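## Task

Move every battery into the bin labelled H and every stationery item into the bin labelled T, leaving all other objects on the table. No item may stick out past a bin's walls, both bins must end up resting flat on the table, and nothing may count as placed if only the robot is holding it there. Finish with the gripper open and the arm moved away.

## Robot and tools

Robot: one six-joint arm with a two-finger parallel gripper, driven in a physics simulation. A flat block juts about 9 cm from the last joint's axis toward the gripper's -y side and rotates with the gripper, so keep it clear of bins and objects. The arm's base may be slightly tilted relative to the table.

Frame: the scene frame has its origin on the table surface right below the arm base, +z up, and +y to the left when facing along +x. Results report end_effector_position (metres) and end_effector_quat_wxyz in this frame, plus linear (m/s) and angular (rad/s) velocities. The reported hand position can be off, more so when the arm is stretched far. end_effector_position is the point midway between the finger pads; fingertips extend 17.5 mm past it. The fingers point along the gripper's +z and close along its x axis. Spinning only the last joint moves that midpoint around a 25 mm circle.

Tool execute_actions, argument actions: a list holding either nothing, one action, or one wait. An empty list ({"actions": []}) only returns the current state. An action is {"rows": [...], "steps": n}, with n from 1 to 15 (default 15); each step lasts 1/30 s. rows holds 1 to 15 rows; each row is used for one step, and the final row repeats if steps outnumber rows. A wait is {"steps": n} with n up to 300 and no rows; it issues no command and returns once that many steps have passed since the previous result (time spent replying counts toward it). Optional pictures (true/false) chooses whether camera images come back; by default they do. A refused call sends nothing.

Each row is a single list of 9 numbers for the one arm, in this order: shoulder_pan, shoulder_lift, elbow, wrist_1, wrist_2, wrist_3, gripper position, gripper force_limit, gripper speed. The six joint values are absolute target angles in radians, the same convention as the Joint positions line. Stated ranges: pan -3.142 to 3.142; lift -6.283 to 6.283; elbow 0.000 to 3.142; each wrist -6.283 to 6.283. True ends may differ by up to 0.010 rad. A target more than 0.010 rad beyond a range end, and further out than the joint currently is, gets the call refused; a target past the real end is clipped there, and the result may then print "joint sent to its limit" (possibly about an earlier, still-running action). Absence of that line does not prove more travel exists.

The last three numbers are each in [-1, 1]. position is an absolute opening: +1 fully open (50 mm between pads), about -0.65 pads touching; send -1 to grasp so the fingers close until blocked. force_limit sets per-pad force: about 20 N at -1, 102 N at 0, 185 N at +1 (actual grip may exceed by ~17%). speed sets how fast the gap changes: 20 mm/s at -1, 85 at 0, 150 at +1. Stopped fingers ignore new force_limit or speed until position changes by at least 0.01; to grip more gently, open first and re-close.

Motion: commands are smoothed and lag about 0.17 s. Each joint's target is kept within a lead of its measured angle (0.383 rad for pan and lift, 0.575 rad for elbow and wrists), and if targets would move the gripper over 100 mm from where it is, all are scaled back. So big moves take several calls and the arm may still be short of the target when a result arrives. Between calls the arm keeps heading to the last row sent, until it nearly stops, is blocked, or a step is HELD; after that only a new action makes it continue.

Result lines: Joint positions and Joint velocities list joints in row order (rad, rad/s). Joint torques are total drive outputs, nonzero in free air, with per-unit offset, scale and noise. Wrist force and Wrist torque give [x y z] in the gripper's own axes from contact, held weight and acceleration; force offset usually within 5.5 N, noise up to 3.4 N, saturating near 100 N; pressing on a surface gives a force pointing back into the arm. "no reading" is normal at the start. "joint command not followed" means a clearance check changed or blocked targets (mounting blocks count as arm); HELD marks steps whose row was not sent in full. object_status: 0 moving; 1 stopped while opening; 2 stopped while closing (a real grip); 3 reached the requested position or pads met (usually nothing held, or a very thin item). Any new position resets it to 0 until the fingers settle. Confirm a grip by holding -1 and seeing 2. If grip is lost the fingers re-close on their own, except after force_limit -1, where status stays 2 even when empty. Gripping an immovable object off center weakens the grip over time. position_measured is in counts; opening ≈ (250 - position_measured) × 0.202 mm.

Faults to avoid: a contact torque at a joint's load limit (pan 297, lift 297, elbow 135, each wrist 48.6 N m, held weight included) causes a TORQUE FAULT; an external force of 150 N anywhere on arm, tool or load causes a FORCE FAULT. Either stops the arm for 10 s, drops the rest of the call, and lets the arm yield. Holding loads heats motors: MOTOR HOT appears from 70 °C, and at 85 °C an OVER-TEMPERATURE FAULT brakes the arm for minutes. Random tugs may hit a held item or nudge loose objects. Never drop, slam or push things hard, and never let anything leave the table.

Tool zoom_image: camera is cam_head_left (896x504), cam_head_right (896x504) or cam_wrist (616x616, fisheye); region is [x0, y0, x1, y1] in pixels of that camera's latest image, origin top-left, at most 504 by 504. It returns an enlarged view.

Tool finished_scene: scene is the number (1 or 2) of the current scene. It ends that scene irreversibly, reports whether the goal was met, and gives the next scene's task. Before calling, make sure items are settled in the bins, bins are flat, the gripper is open and the arm is away.

Each tool is called by a JSON object that holds its "op" and its "data".

## Session

{"op": "execute_actions", "data": {"actions": []}}

Scene clock: 0.00 s of 4800.00 s.
end_effector_position=(+0.2134, +0.2416, +0.2149) position_measured=3 object_status=3 end_effector_quat_wxyz=(-0.206, +0.033, +0.913, +0.350) end_effector_velocity=(-0.000, +0.000, +0.000) end_effector_angular_velocity=(+0.000, +0.001, +0.001)
Joint positions: [-0.357 -2.148  2.553 -1.279 -1.061 -2.041]
Joint velocities: [ 0.001  0.    -0.     0.001  0.    -0.   ]
Joint torques (N m, as the arm reports them, + toward a larger angle): no reading
Wrist force (N, on the end effector, along its own x y z axes, offset not removed): no reading
Wrist torque (N m, same axes, about the end effector's origin, offset not removed): no reading

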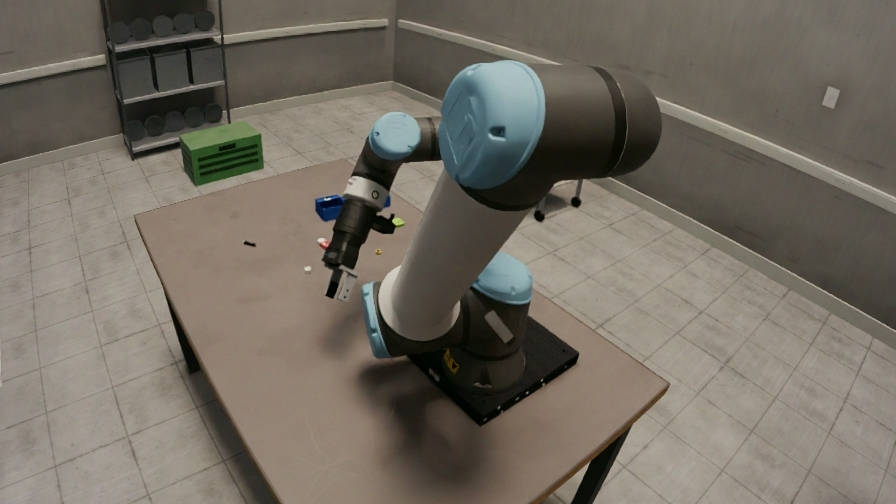

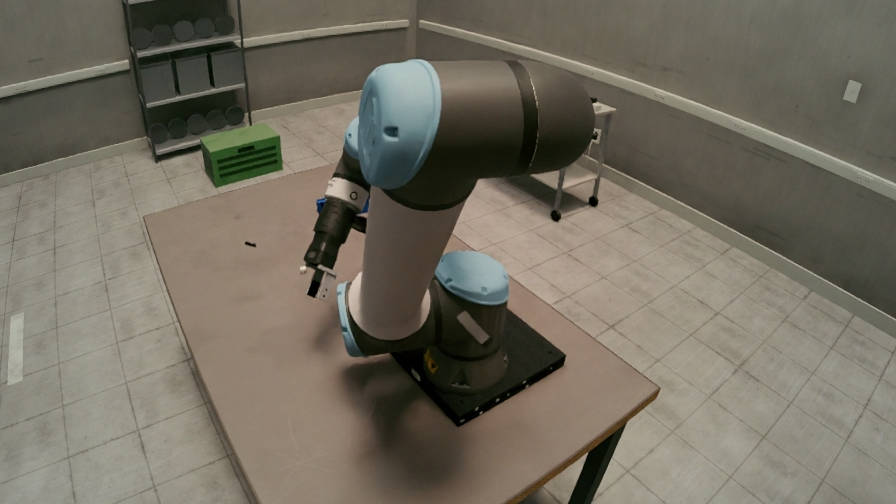

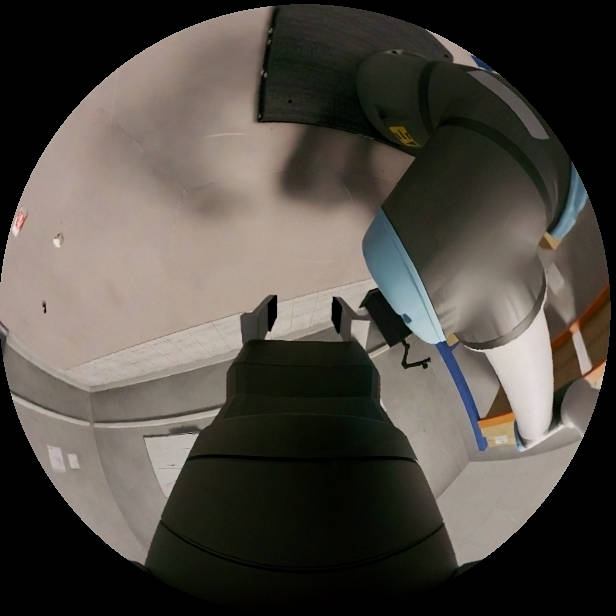

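{"op": "execute_actions", "data": {"actions": [{"rows":[[-0.2,-1.65,1.8,-1.721,-1.571,-0.2,1,0,0]]}], "pictures": false}}

{"op": "execute_actions", "data": {"actions": [{"steps":45}]}}

Scene clock: 9.17 s of 4800.00 s.
end_effector_position=(+0.3809, +0.1310, +0.3017) position_measured=3 object_status=3 end_effector_quat_wxyz=(-0.158, +0.090, +0.968, +0.171) end_effector_velocity=(+0.407, -0.210, +0.219) end_effector_angular_velocity=(-0.798, -0.195, -0.430)
Joint positions: [-0.281 -1.932  2.237 -1.486 -1.299 -1.717]
Joint velocities: [ 0.137  0.465 -0.708 -0.386 -0.447  0.823]
Joint torques (N m, as the arm reports them, + toward a larger angle): [ 22.76   8.35 -65.54  -6.31  -2.4    4.64]
Wrist force (N, on the end effector, along its own x y z axes, offset not removed): [-1.0 -0.8 6.8]
Wrist torque (N m, same axes, about the end effector's origin, offset not removed): [-0.01 0.45 -0.06]
Steps of this call (steps 1 to 90: nothing new was sent; then 5.67 s passed at rest; steps 91 to 105: all 15 steps of this action). Readings (joint positions | what the end effector reports):
91: [-0.357 -2.148 2.553 -1.279 -1.061 -2.041] | position_measured=3 object_status=3
92: [-0.353 -2.144 2.549 -1.282 -1.065 -2.037] | position_measured=3 object_status=3
94: [-0.339 -2.111 2.506 -1.319 -1.105 -1.993] | position_measured=3 object_status=3
98: [-0.314 -2.044 2.406 -1.390 -1.187 -1.893] | position_measured=3 object_status=3
105: the state above

Scene clock: 10.67 s of 4800.00 s.
end_effector_position=(+0.6321, +0.0456, +0.4467) position_measured=3 object_status=3 end_effector_quat_wxyz=(+0.001, +0.706, +0.708, +0.001) end_effector_velocity=(+0.001, -0.000, +0.000) end_effector_angular_velocity=(-0.000, -0.000, -0.002)
Joint positions: [-0.2   -1.65   1.8   -1.721 -1.571 -0.2  ]
Joint velocities: [-0.     0.001 -0.001 -0.001 -0.     0.002]
Joint torques (N m, as the arm reports them, + toward a larger angle): [ 20.77 -22.64 -57.87  -7.45  -2.75   2.22]
Wrist force (N, on the end effector, along its own x y z axes, offset not removed): [-1.6 -3.1 -0.1]
Wrist torque (N m, same axes, about the end effector's origin, offset not removed): [-0.58 0.75 0.09]
Steps of this call (steps 1 to 45: the robot went on to your last target). Readings (joint positions | what the end effector reports):
1: [-0.276 -1.916 2.213 -1.499 -1.314 -1.689] | position_measured=3 object_status=3
2: [-0.272 -1.900 2.189 -1.512 -1.329 -1.659] | position_measured=3 object_status=3
4: [-0.263 -1.869 2.142 -1.538 -1.359 -1.595] | position_measured=3 object_status=3
8: [-0.244 -1.807 2.047 -1.590 -1.419 -1.441] | position_measured=3 object_status=3
45: the state above

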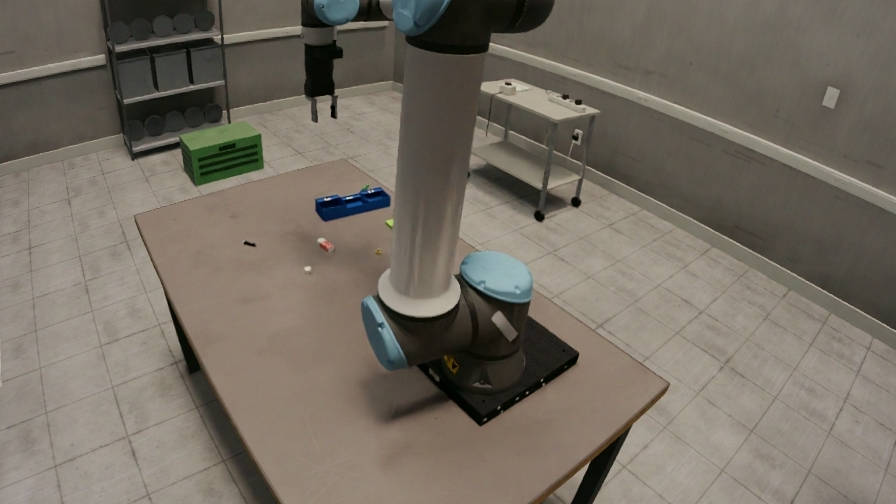

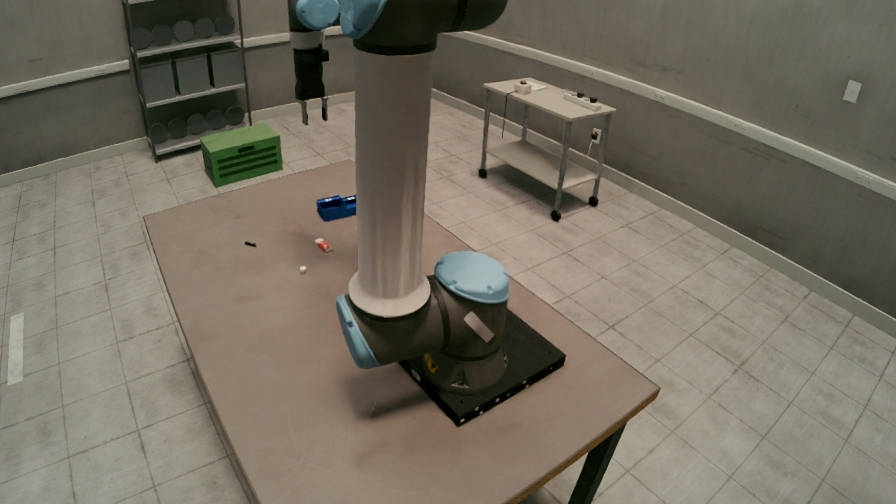

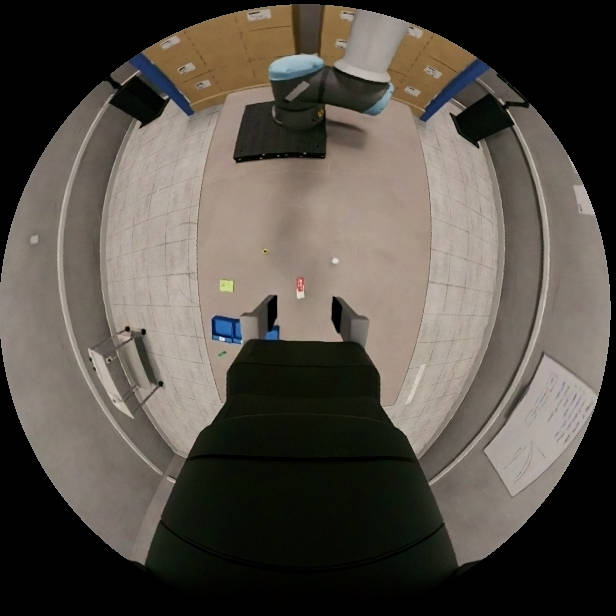

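{"op": "execute_actions", "data": {"actions": [{"rows":[[-0.25,-1.1,1.4,-1.871,-1.571,-0.25,1,0,0]]}], "pictures": false}}

{"op": "execute_actions", "data": {"actions": [{"steps":30}]}}

{"op": "zoom_image", "data": {"camera": "cam_wrist", "region": [180,120,460,340]}}

{"op": "zoom_image", "data": {"camera": "cam_head_left", "region": [220,160,440,290]}}

Scene clock: 19.00 s of 4800.00 s.
end_effector_position=(+0.8317, -0.0234, +0.3964) position_measured=3 object_status=3 end_effector_quat_wxyz=(+0.016, +0.706, +0.708, +0.010) end_effector_velocity=(+0.388, -0.143, -0.291) end_effector_angular_velocity=(+0.022, +0.107, -0.002)
Joint positions: [-0.234 -1.32   1.537 -1.822 -1.571 -0.234]
Joint velocities: [-0.06   0.786 -0.498 -0.18  -0.001 -0.059]
Joint torques (N m, as the arm reports them, + toward a larger angle): [-18.26 -40.23 -62.16  -7.28  -2.46  -1.63]
Wrist force (N, on the end effector, along its own x y z axes, offset not removed): [-2.2 -2.9 -1.0]
Wrist torque (N m, same axes, about the end effector's origin, offset not removed): [-0.55 0.74 0.18]
Steps of this call (steps 1 to 15: the robot went on to your last target; steps 16 to 90: nothing new was sent; then 4.83 s passed at rest; steps 91 to 105: all 15 steps of this action). Readings (joint positions | what the end effector reports):
91: [-0.200 -1.650 1.800 -1.721 -1.571 -0.200] | position_measured=3 object_status=3
92: [-0.201 -1.646 1.796 -1.724 -1.571 -0.201] | position_measured=3 object_status=3
94: [-0.208 -1.606 1.755 -1.743 -1.571 -0.208] | position_measured=3 object_status=3
98: [-0.219 -1.508 1.663 -1.776 -1.571 -0.219] | position_measured=3 object_status=3
105: the state above

Scene clock: 20.00 s of 4800.00 s.
end_effector_position=(+0.9319, -0.0626, +0.2994) position_measured=3 object_status=3 end_effector_quat_wxyz=(+0.001, +0.706, +0.708, +0.001) end_effector_velocity=(-0.001, -0.000, -0.001) end_effector_angular_velocity=(-0.000, +0.002, -0.001)
Joint positions: [-0.25  -1.1    1.4   -1.871 -1.571 -0.25 ]
Joint velocities: [-0.001  0.     0.001  0.    -0.001  0.   ]
Joint torques (N m, as the arm reports them, + toward a larger angle): [-19.02 -65.22 -56.83  -7.47  -1.78  -1.89]
Wrist force (N, on the end effector, along its own x y z axes, offset not removed): [1.4 -3.1 0.6]
Wrist torque (N m, same axes, about the end effector's origin, offset not removed): [-0.65 0.07 0.04]
Steps of this call (steps 1 to 30: the robot went on to your last target). Readings (joint positions | what the end effector reports):
1: [-0.236 -1.294 1.520 -1.829 -1.571 -0.236] | position_measured=3 object_status=3
2: [-0.238 -1.268 1.504 -1.835 -1.571 -0.238] | position_measured=3 object_status=3
4: [-0.242 -1.216 1.471 -1.846 -1.571 -0.242] | position_measured=3 object_status=3
8: [-0.247 -1.137 1.423 -1.863 -1.571 -0.247] | position_measured=3 object_status=3
30: the state above
The arm was judged still, so your last target was given up. Only a new action makes it travel on or press farther. Fingers that are still opening or closing keep moving.

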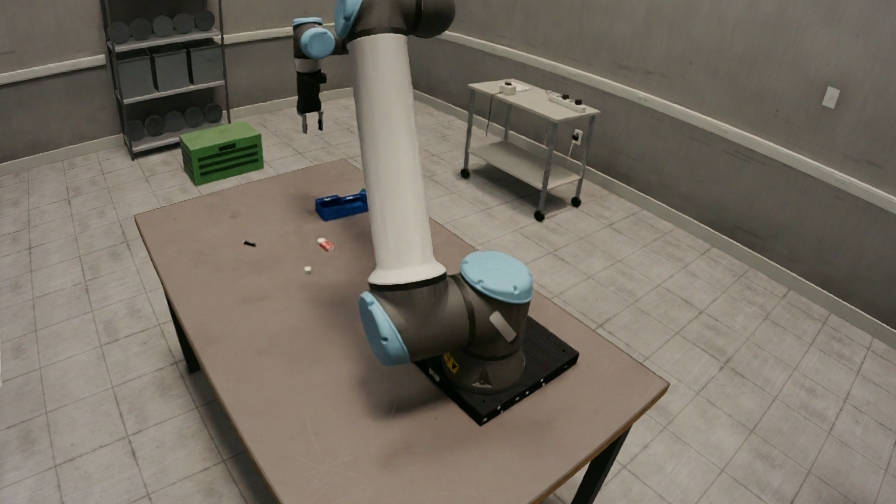

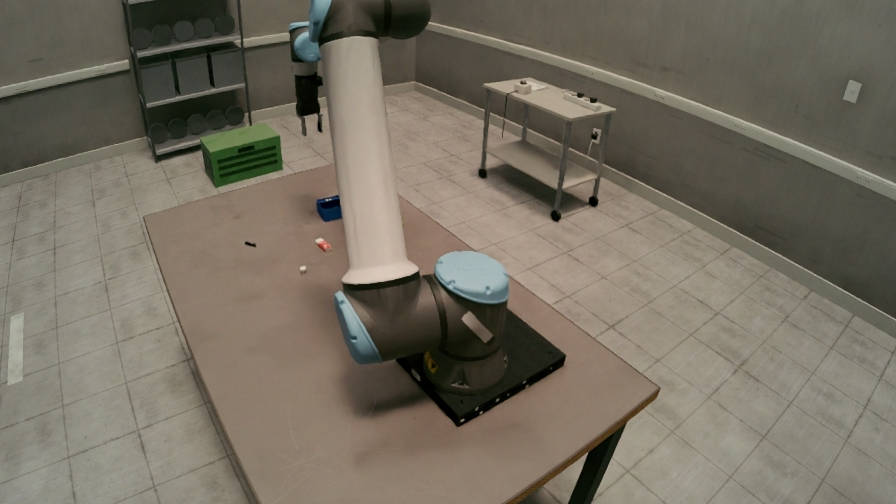

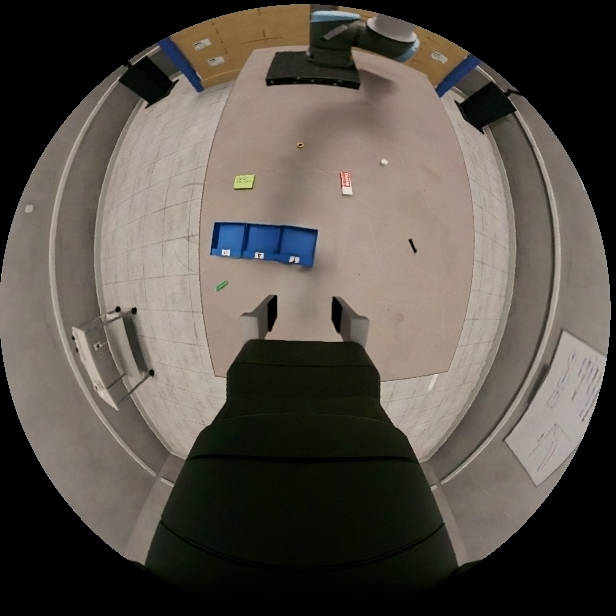

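Region (180, 120, 460, 340) of cam_wrist's 616x616 image, scaled by 1.800, with more detail than that image has; it fills the top 396 rows of this view, and the rest is white.

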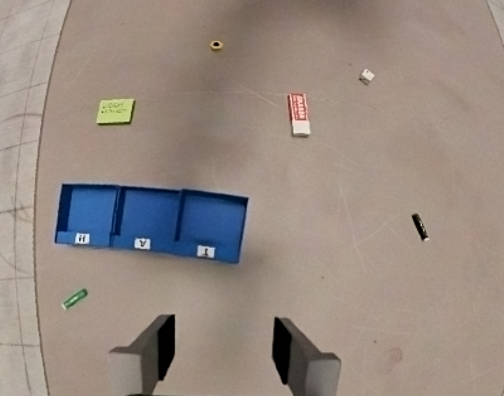

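Region (220, 160, 440, 290) of cam_head_left's 896x504 image, scaled by 2.291, with more detail than that image has; it fills the top 298 rows of this view, and the rest is white.

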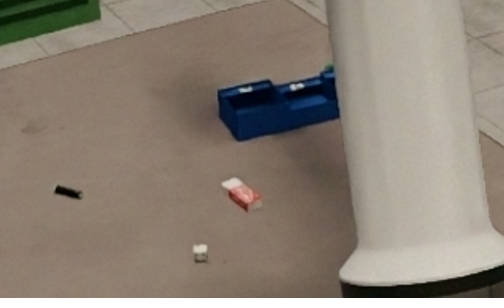

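{"op": "execute_actions", "data": {"actions": [{"rows":[[-0.4908,-0.871,1.4456,-2.1456,-1.571,0.556,1,-0.5,0]]}], "pictures": false}}

{"op": "execute_actions", "data": {"actions": [{"steps":30}]}}

{"op": "zoom_image", "data": {"camera": "cam_wrist", "region": [180,100,460,350]}}

Scene clock: 39.07 s of 4800.00 s.
end_effector_position=(+0.9507, -0.2320, +0.1381) position_measured=3 object_status=3 end_effector_quat_wxyz=(+0.000, +0.907, +0.421, +0.001) end_effector_velocity=(-0.010, -0.372, -0.365) end_effector_angular_velocity=(+0.005, +0.001, -1.950)
Joint positions: [-0.428 -0.931  1.434 -2.073 -1.571  0.277]
Joint velocities: [-0.396  0.378  0.075 -0.452  0.     1.554]
Joint torques (N m, as the arm reports them, + toward a larger angle): [-22.84 -70.61 -28.35  -8.28  -1.29   5.49]
Wrist force (N, on the end effector, along its own x y z axes, offset not removed): [-1.4 -2.7 6.4]
Wrist torque (N m, same axes, about the end effector's origin, offset not removed): [-0.27 0.79 0.06]
Steps of this call (steps 1 to 90: nothing new was sent; then 15.57 s passed at rest; steps 91 to 105: all 15 steps of this action). Readings (joint positions | what the end effector reports):
91: [-0.250 -1.100 1.400 -1.871 -1.571 -0.250] | position_measured=3 object_status=3
92: [-0.254 -1.097 1.401 -1.875 -1.571 -0.246] | position_measured=3 object_status=3
94: [-0.281 -1.070 1.406 -1.905 -1.571 -0.198] | position_measured=3 object_status=3
98: [-0.334 -1.020 1.416 -1.966 -1.571 -0.057] | position_measured=3 object_status=3
105: the state above

Scene clock: 40.07 s of 4800.00 s.
end_effector_position=(+0.9470, -0.2912, +0.0804) position_measured=3 object_status=3 end_effector_quat_wxyz=(+0.001, +0.966, +0.260, +0.002) end_effector_velocity=(+0.000, -0.002, +0.001) end_effector_angular_velocity=(-0.002, -0.001, -0.001)
Joint positions: [-0.491 -0.871  1.446 -2.146 -1.571  0.556]
Joint velocities: [-0.001 -0.001 -0.001 -0.001 -0.001 -0.   ]
Joint torques (N m, as the arm reports them, + toward a larger angle): [-18.04 -76.88 -28.88  -7.47  -2.6    1.97]
Wrist force (N, on the end effector, along its own x y z axes, offset not removed): [-1.4 -1.4 4.0]
Wrist torque (N m, same axes, about the end effector's origin, offset not removed): [-0.09 0.53 0.16]
Steps of this call (steps 1 to 30: the robot went on to your last target). Readings (joint positions | what the end effector reports):
1: [-0.441 -0.918 1.436 -2.088 -1.571 0.330] | position_measured=3 object_status=3
2: [-0.453 -0.907 1.439 -2.102 -1.571 0.382] | position_measured=3 object_status=3
4: [-0.470 -0.890 1.442 -2.122 -1.571 0.460] | position_measured=3 object_status=3
8: [-0.485 -0.877 1.444 -2.138 -1.571 0.527] | position_measured=3 object_status=3
30: the state above
The arm was judged still, so your last target was given up. Only a new action makes it travel on or press farther. Fingers that are still opening or closing keep moving.

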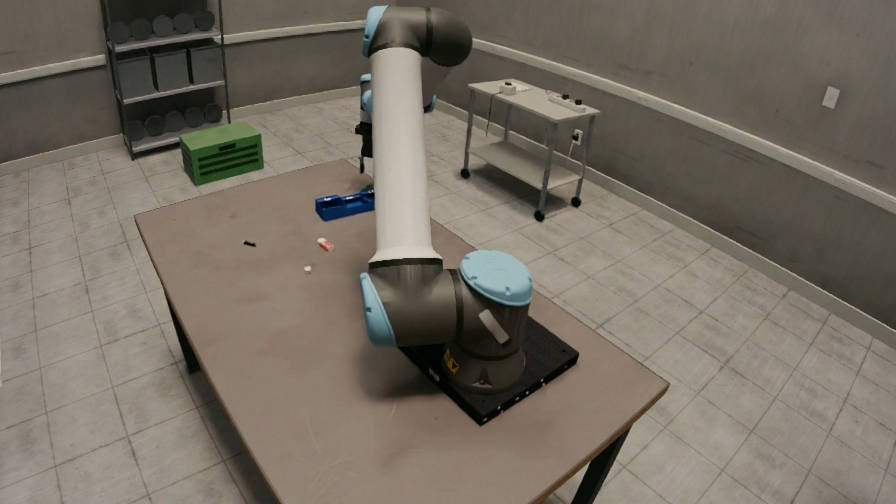

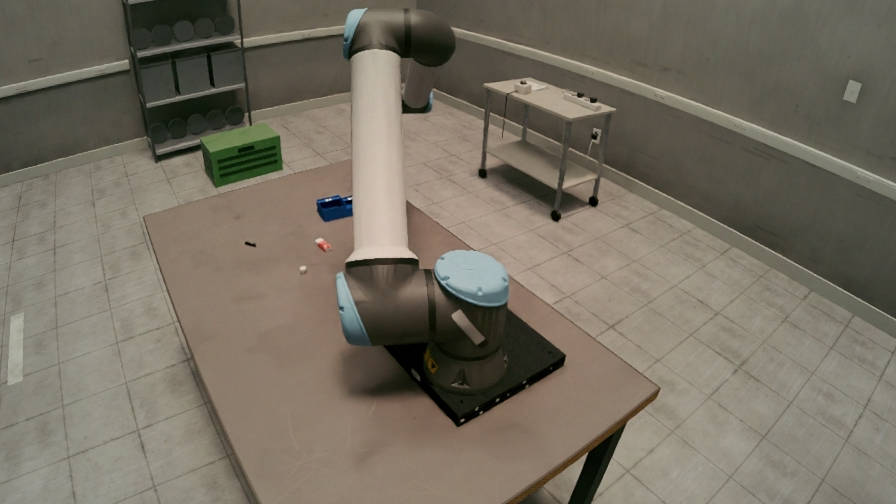

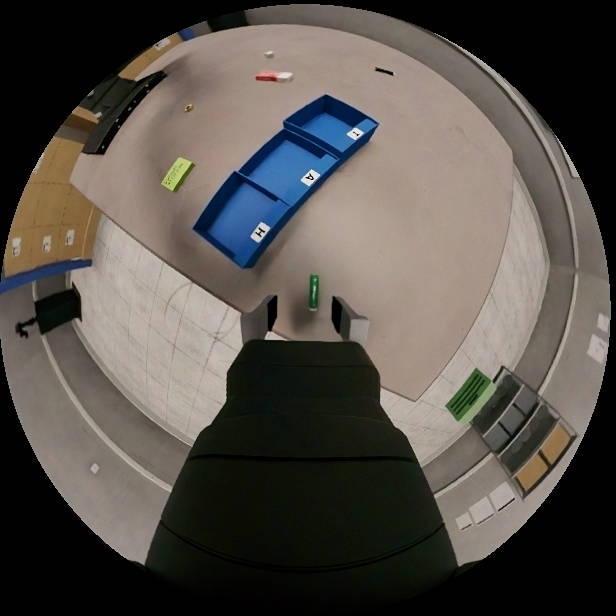

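Region (180, 100, 460, 350) of cam_wrist's 616x616 image, scaled by 1.800, with more detail than that image has; it fills the top 450 rows of this view, and the rest is white.

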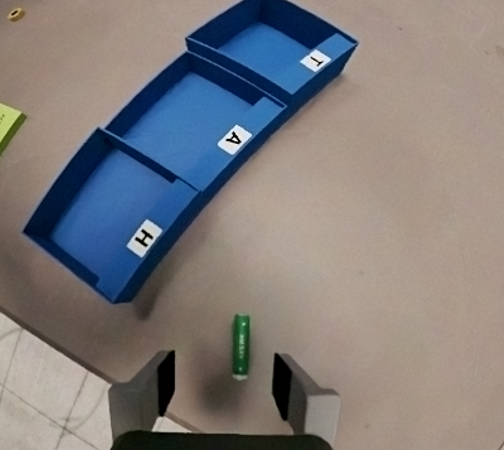

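{"op": "execute_actions", "data": {"actions": [{"rows":[[-0.4821,-0.8122,1.4476,-2.2064,-1.571,0.59,1,-0.5,0]]}], "pictures": false}}

{"op": "execute_actions", "data": {"actions": [{"steps":12}]}}

Scene clock: 45.93 s of 4800.00 s.
end_effector_position=(+0.9566, -0.2860, +0.0289) position_measured=3 object_status=3 end_effector_quat_wxyz=(+0.001, +0.969, +0.248, +0.002) end_effector_velocity=(+0.001, +0.001, -0.010) end_effector_angular_velocity=(+0.000, +0.001, -0.004)
Joint positions: [-0.482 -0.813  1.448 -2.205 -1.571  0.589]
Joint velocities: [ 0.002  0.011  0.    -0.01  -0.     0.006]
Joint torques (N m, as the arm reports them, + toward a larger angle): [ 20.29 -81.5  -28.36  -7.41  -1.38   2.03]
Wrist force (N, on the end effector, along its own x y z axes, offset not removed): [1.1 -0.7 0.2]
Wrist torque (N m, same axes, about the end effector's origin, offset not removed): [-0.20 0.12 0.08]
Steps of this call (steps 1 to 90: nothing new was sent; then 2.37 s passed at rest; steps 91 to 105: all 15 steps of this action). Readings (joint positions | what the end effector reports):
91: [-0.491 -0.871 1.446 -2.146 -1.571 0.556] | position_measured=3 object_status=3
92: [-0.490 -0.868 1.446 -2.149 -1.571 0.559] | position_measured=3 object_status=3
94: [-0.487 -0.846 1.447 -2.171 -1.571 0.571] | position_measured=3 object_status=3
98: [-0.484 -0.822 1.447 -2.196 -1.571 0.584] | position_measured=3 object_status=3
105: the state above

Scene clock: 46.33 s of 4800.00 s.
end_effector_position=(+0.9567, -0.2858, +0.0278) position_measured=3 object_status=3 end_effector_quat_wxyz=(+0.001, +0.969, +0.248, +0.002) end_effector_velocity=(+0.000, +0.000, -0.001) end_effector_angular_velocity=(-0.000, +0.000, -0.000)
Joint positions: [-0.482 -0.812  1.448 -2.206 -1.571  0.59 ]
Joint velocities: [ 0.     0.002 -0.    -0.001 -0.     0.001]
Joint torques (N m, as the arm reports them, + toward a larger angle): [ 20.09 -78.8  -28.2   -7.34  -0.8    2.28]
Wrist force (N, on the end effector, along its own x y z axes, offset not removed): [0.4 -2.9 -0.2]
Wrist torque (N m, same axes, about the end effector's origin, offset not removed): [-0.48 0.34 0.02]
Steps of this call (steps 1 to 12: the robot went on to your last target). Readings (joint positions | what the end effector reports):
1: [-0.482 -0.813 1.448 -2.205 -1.571 0.590] | position_measured=3 object_status=3
2: [-0.482 -0.813 1.448 -2.206 -1.571 0.590] | position_measured=3 object_status=3
4: [-0.482 -0.813 1.448 -2.206 -1.571 0.590] | position_measured=3 object_status=3
8: [-0.482 -0.812 1.448 -2.206 -1.571 0.590] | position_measured=3 object_status=3
12: the state above

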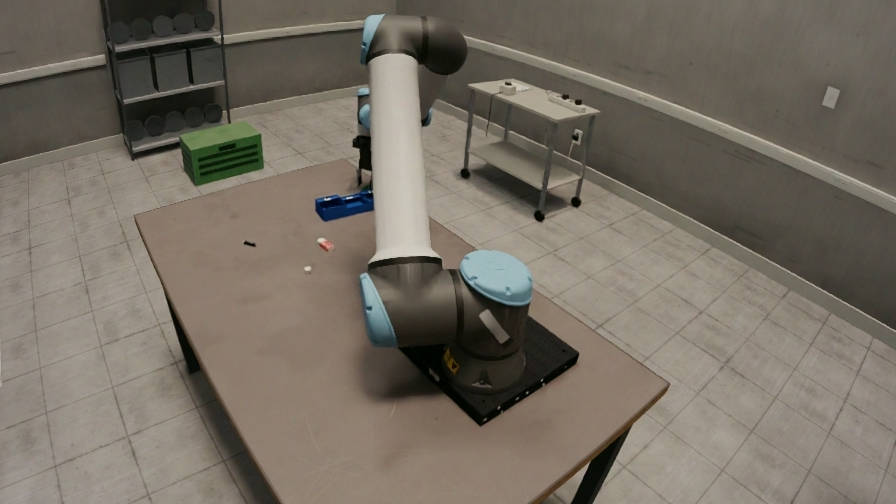

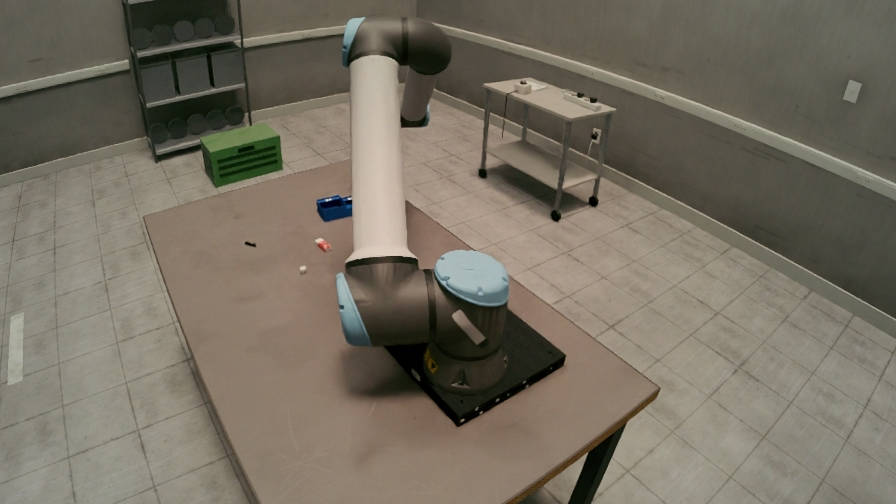

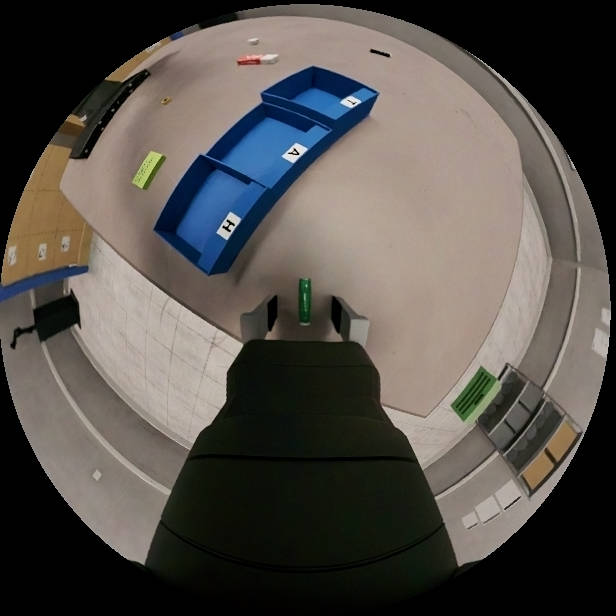

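Good. Lower by 8 mm.

{"op": "execute_actions", "data": {"actions": [{"rows":[[-0.481,-0.8032,1.4476,-2.2154,-1.571,0.59,0.1,-0.5,0]]}], "pictures": false}}

{"op": "execute_actions", "data": {"actions": [{"rows":[[-0.481,-0.8032,1.4476,-2.2154,-1.571,0.59,-1,-0.5,-0.5]]}], "pictures": false}}

Scene clock: 49.47 s of 4800.00 s.
end_effector_position=(+0.9578, -0.2852, +0.0200) position_measured=138 object_status=0 end_effector_quat_wxyz=(+0.000, +0.969, +0.248, +0.002) end_effector_velocity=(+0.001, +0.000, +0.000) end_effector_angular_velocity=(-0.002, -0.003, +0.000)
Joint positions: [-0.481 -0.803  1.448 -2.215 -1.571  0.59 ]
Joint velocities: [ 0.    -0.     0.001 -0.003 -0.     0.   ]
Joint torques (N m, as the arm reports them, + toward a larger angle): [ 20.02 -80.2  -34.42  -7.54   2.6    2.14]
Wrist force (N, on the end effector, along its own x y z axes, offset not removed): [3.4 -0.2 0.9]
Wrist torque (N m, same axes, about the end effector's origin, offset not removed): [0.11 -0.35 -0.10]
Steps of this call (steps 1 to 15: the robot went on to your last target; steps 16 to 79: nothing new was sent; steps 80 to 94: all 15 steps of this action). Readings (joint positions | what the end effector reports):
80: [-0.482 -0.812 1.448 -2.206 -1.571 0.590] | position_measured=5 object_status=0
81: [-0.482 -0.811 1.448 -2.207 -1.571 0.590] | position_measured=19 object_status=0
83: [-0.482 -0.808 1.448 -2.211 -1.571 0.590] | position_measured=47 object_status=0
87: [-0.481 -0.805 1.448 -2.214 -1.571 0.590] | position_measured=104 object_status=0
94: the state above

Scene clock: 49.97 s of 4800.00 s.
end_effector_position=(+0.9578, -0.2852, +0.0198) position_measured=206 object_status=2 end_effector_quat_wxyz=(+0.000, +0.969, +0.248, +0.002) end_effector_velocity=(-0.001, +0.000, -0.002) end_effector_angular_velocity=(+0.001, +0.003, +0.001)
Joint positions: [-0.481 -0.803  1.448 -2.215 -1.571  0.59 ]
Joint velocities: [ 0.     0.002  0.001  0.    -0.001 -0.001]
Joint torques (N m, as the arm reports them, + toward a larger angle): [ 20.32 -78.91 -39.18  -7.41   2.78   2.24]
Wrist force (N, on the end effector, along its own x y z axes, offset not removed): [-5.4 -2.7 3.5]
Wrist torque (N m, same axes, about the end effector's origin, offset not removed): [-0.25 1.35 0.23]
Steps of this call (steps 1 to 15: all 15 steps of this action). Readings (joint positions | what the end effector reports):
1: [-0.481 -0.803 1.448 -2.215 -1.571 0.590] | position_measured=139 object_status=0
2: [-0.481 -0.803 1.448 -2.215 -1.571 0.590] | position_measured=148 object_status=0
4: [-0.481 -0.803 1.448 -2.215 -1.571 0.590] | position_measured=165 object_status=0
8: [-0.481 -0.803 1.448 -2.215 -1.571 0.590] | position_measured=200 object_status=0
15: the state above

{"op": "execute_actions", "data": {"actions": [{"rows":[[-0.481,-0.82,1.4476,-2.199,-1.571,0.59,-1,-0.5,-0.5],[-0.481,-0.84,1.4476,-2.179,-1.571,0.59,-1,-0.5,-0.5],[-0.481,-0.87,1.4476,-2.149,-1.571,0.5,-1,-0.5,-0.5],[-0.481,-0.9,1.4476,-2.119,-1.571,0.3,-1,-0.5,-0.5]],"steps":11}], "pictures": false}}

{"op": "execute_actions", "data": {"actions": [{"rows":[[-0.4912,-1.0437,1.7061,-2.2334,-1.571,-0.343,-1,-0.5,-0.5]]}], "pictures": false}}

{"op": "execute_actions", "data": {"actions": [{"steps":15}]}}

Scene clock: 57.07 s of 4800.00 s.
end_effector_position=(+0.9429, -0.2834, +0.0948) position_measured=206 object_status=2 end_effector_quat_wxyz=(+0.001, +0.933, +0.360, +0.002) end_effector_velocity=(-0.026, -0.001, +0.092) end_effector_angular_velocity=(-0.002, +0.000, +0.504)
Joint positions: [-0.481 -0.888  1.447 -2.131 -1.571  0.356]
Joint velocities: [-0.001 -0.106  0.     0.105  0.    -0.505]
Joint torques (N m, as the arm reports them, + toward a larger angle): [ 18.33 -96.5  -38.03  -3.33   2.38   0.21]
Wrist force (N, on the end effector, along its own x y z axes, offset not removed): [-0.3 -2.7 0.2]
Wrist torque (N m, same axes, about the end effector's origin, offset not removed): [-0.48 0.49 0.05]
Steps of this call (steps 1 to 15: the robot went on to your last target; steps 16 to 90: nothing new was sent; then 3.73 s passed at rest; steps 91 to 101: all 11 steps of this action). Readings (joint positions | what the end effector reports):
91: [-0.481 -0.803 1.448 -2.215 -1.571 0.590] | position_measured=206 object_status=2
92: [-0.481 -0.805 1.448 -2.214 -1.571 0.590] | position_measured=206 object_status=2
94: [-0.481 -0.818 1.448 -2.200 -1.571 0.586] | position_measured=206 object_status=2
98: [-0.481 -0.871 1.447 -2.148 -1.571 0.439] | position_measured=206 object_status=2
101: the state above

Scene clock: 57.57 s of 4800.00 s.
end_effector_position=(+0.8363, -0.2559, +0.1006) position_measured=206 object_status=2 end_effector_quat_wxyz=(+0.002, +0.770, +0.638, +0.001) end_effector_velocity=(-0.033, +0.006, -0.008) end_effector_angular_velocity=(+0.004, +0.010, +0.363)
Joint positions: [-0.491 -1.04   1.698 -2.231 -1.571 -0.303]
Joint velocities: [-0.002 -0.034  0.072 -0.026 -0.    -0.365]
Joint torques (N m, as the arm reports them, + toward a larger angle): [-19.21 -94.58 -28.57  -7.6    1.73  -0.02]
Wrist force (N, on the end effector, along its own x y z axes, offset not removed): [0.3 -4.1 4.3]
Wrist torque (N m, same axes, about the end effector's origin, offset not removed): [-0.55 0.32 0.02]
Steps of this call (steps 1 to 15: all 15 steps of this action). Readings (joint positions | what the end effector reports):
1: [-0.481 -0.892 1.447 -2.128 -1.571 0.341] | position_measured=206 object_status=2
2: [-0.482 -0.897 1.451 -2.129 -1.571 0.327] | position_measured=206 object_status=2
4: [-0.485 -0.940 1.503 -2.161 -1.571 0.259] | position_measured=206 object_status=2
8: [-0.489 -1.010 1.638 -2.210 -1.571 -0.017] | position_measured=206 object_status=2
15: the state above

Scene clock: 58.07 s of 4800.00 s.
end_effector_position=(+0.8327, -0.2554, +0.1000) position_measured=206 object_status=2 end_effector_quat_wxyz=(+0.001, +0.757, +0.654, +0.001) end_effector_velocity=(-0.001, -0.000, -0.000) end_effector_angular_velocity=(-0.000, -0.001, +0.004)
Joint positions: [-0.491 -1.044  1.706 -2.233 -1.571 -0.343]
Joint velocities: [-0.001 -0.     0.002 -0.002  0.    -0.004]
Joint torques (N m, as the arm reports them, + toward a larger angle): [-18.22 -98.23 -27.89  -7.57   0.91  -1.67]
Wrist force (N, on the end effector, along its own x y z axes, offset not removed): [-1.0 -3.4 4.1]
Wrist torque (N m, same axes, about the end effector's origin, offset not removed): [-0.50 0.58 0.07]
Steps of this call (steps 1 to 15: the robot went on to your last target). Readings (joint positions | what the end effector reports):
1: [-0.491 -1.041 1.700 -2.231 -1.571 -0.313] | position_measured=206 object_status=2
2: [-0.491 -1.041 1.702 -2.232 -1.571 -0.321] | position_measured=206 object_status=2
4: [-0.491 -1.042 1.704 -2.233 -1.571 -0.331] | position_measured=206 object_status=2
8: [-0.491 -1.043 1.705 -2.233 -1.571 -0.339] | position_measured=206 object_status=2
15: the state above

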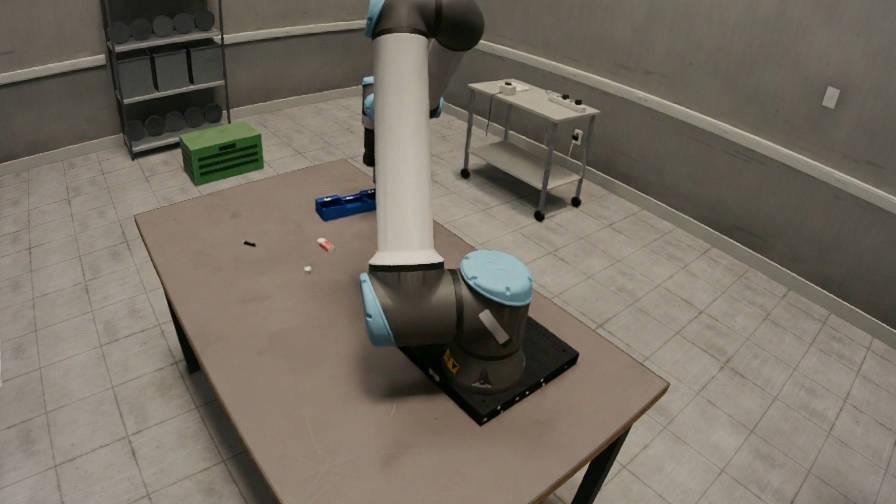

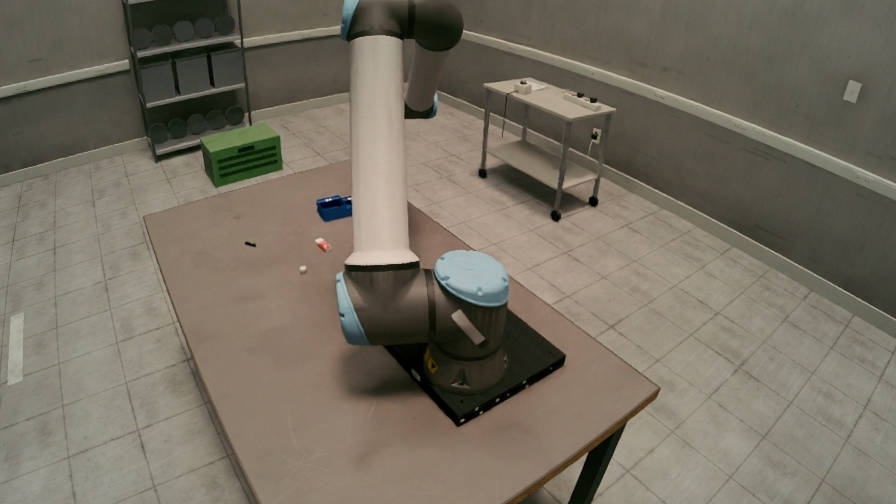

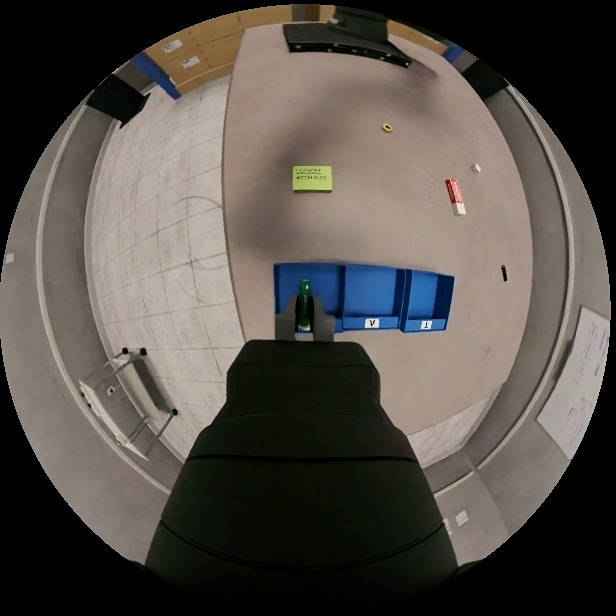

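{"op": "execute_actions", "data": {"actions": [{"rows":[[-0.502,-1.0165,1.7344,-2.2889,-1.571,-0.37,-1,-0.5,-0.5]],"steps":9}], "pictures": false}}

{"op": "execute_actions", "data": {"actions": [{"rows":[[-0.502,-0.9702,1.7492,-2.35,-1.571,-0.37,-1,-0.5,-0.5]]}]}}

Scene clock: 66.33 s of 4800.00 s.
end_effector_position=(+0.8256, -0.2614, +0.0708) position_measured=206 object_status=2 end_effector_quat_wxyz=(+0.001, +0.752, +0.659, +0.001) end_effector_velocity=(-0.008, -0.007, -0.034) end_effector_angular_velocity=(-0.002, -0.004, +0.018)
Joint positions: [-0.501 -1.02   1.731 -2.282 -1.571 -0.367]
Joint velocities: [-0.011  0.029  0.03  -0.064  0.    -0.029]
Joint torques (N m, as the arm reports them, + toward a larger angle): [-18.25 -63.94 -27.29  -7.53  -2.45  -1.94]
Wrist force (N, on the end effector, along its own x y z axes, offset not removed): [-4.2 -2.8 7.7]
Wrist torque (N m, same axes, about the end effector's origin, offset not removed): [-0.24 1.07 0.20]
Steps of this call (steps 1 to 15: the robot went on to your last target; steps 16 to 90: nothing new was sent; then 4.97 s passed at rest; steps 91 to 99: all 9 steps of this action). Readings (joint positions | what the end effector reports):
91: [-0.491 -1.044 1.706 -2.233 -1.571 -0.343] | position_measured=206 object_status=2
92: [-0.492 -1.042 1.708 -2.237 -1.571 -0.345] | position_measured=206 object_status=2
94: [-0.496 -1.031 1.719 -2.257 -1.571 -0.355] | position_measured=206 object_status=2
98: [-0.500 -1.021 1.730 -2.279 -1.571 -0.366] | position_measured=206 object_status=2
99: the state above

Scene clock: 66.83 s of 4800.00 s.
end_effector_position=(+0.8249, -0.2622, +0.0267) position_measured=206 object_status=2 end_effector_quat_wxyz=(+0.001, +0.751, +0.660, +0.001) end_effector_velocity=(-0.000, -0.000, -0.007) end_effector_angular_velocity=(-0.001, -0.000, +0.000)
Joint positions: [-0.502 -0.971  1.749 -2.349 -1.571 -0.37 ]
Joint velocities: [-0.     0.008  0.003 -0.012 -0.001 -0.   ]
Joint torques (N m, as the arm reports them, + toward a larger angle): [-18.72 -65.54 -23.36  -7.11  -2.69  -1.69]
Wrist force (N, on the end effector, along its own x y z axes, offset not removed): [-0.4 -0.5 4.9]
Wrist torque (N m, same axes, about the end effector's origin, offset not removed): [-0.01 0.50 0.10]
Steps of this call (steps 1 to 15: all 15 steps of this action). Readings (joint positions | what the end effector reports):
1: [-0.501 -1.019 1.732 -2.284 -1.571 -0.368] | position_measured=206 object_status=2
2: [-0.501 -1.015 1.734 -2.289 -1.571 -0.368] | position_measured=206 object_status=2
4: [-0.502 -0.997 1.740 -2.313 -1.571 -0.369] | position_measured=206 object_status=2
8: [-0.502 -0.978 1.747 -2.339 -1.571 -0.370] | position_measured=206 object_status=2
15: the state above

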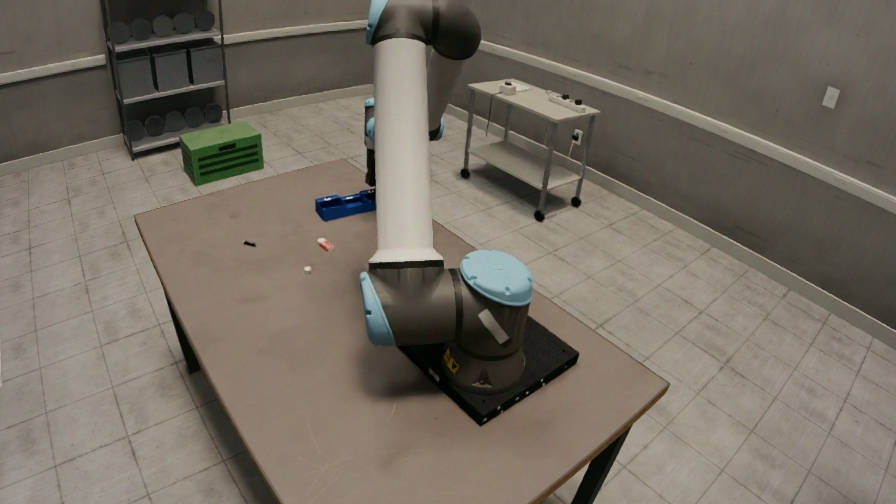

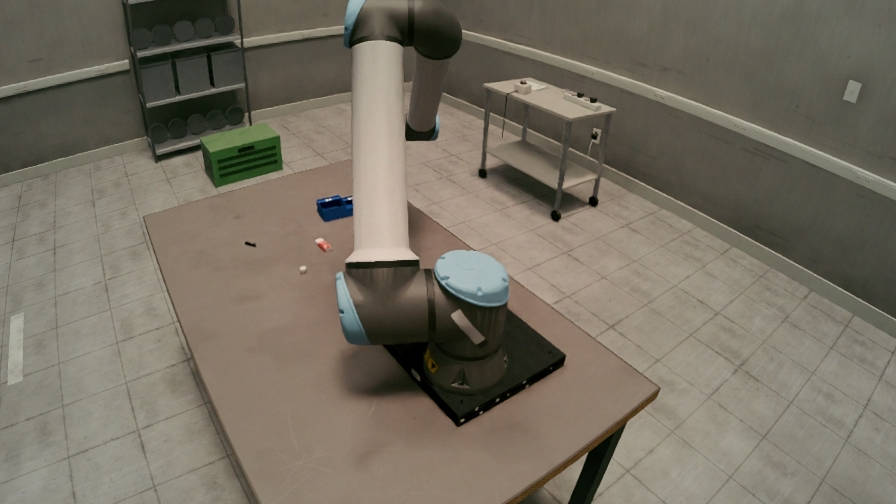

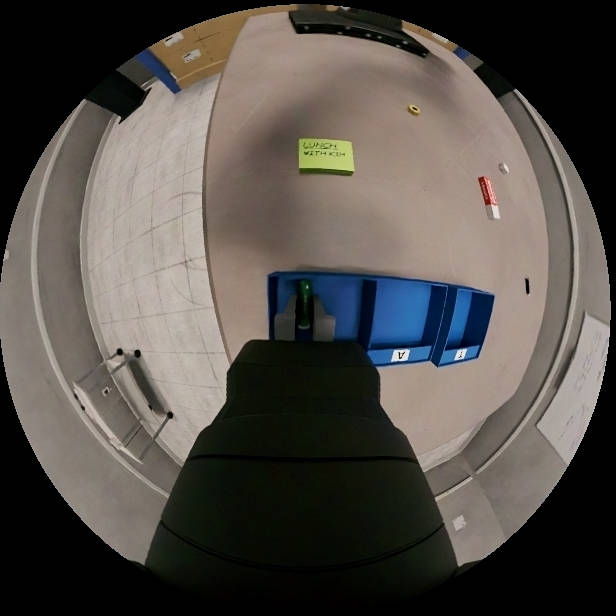

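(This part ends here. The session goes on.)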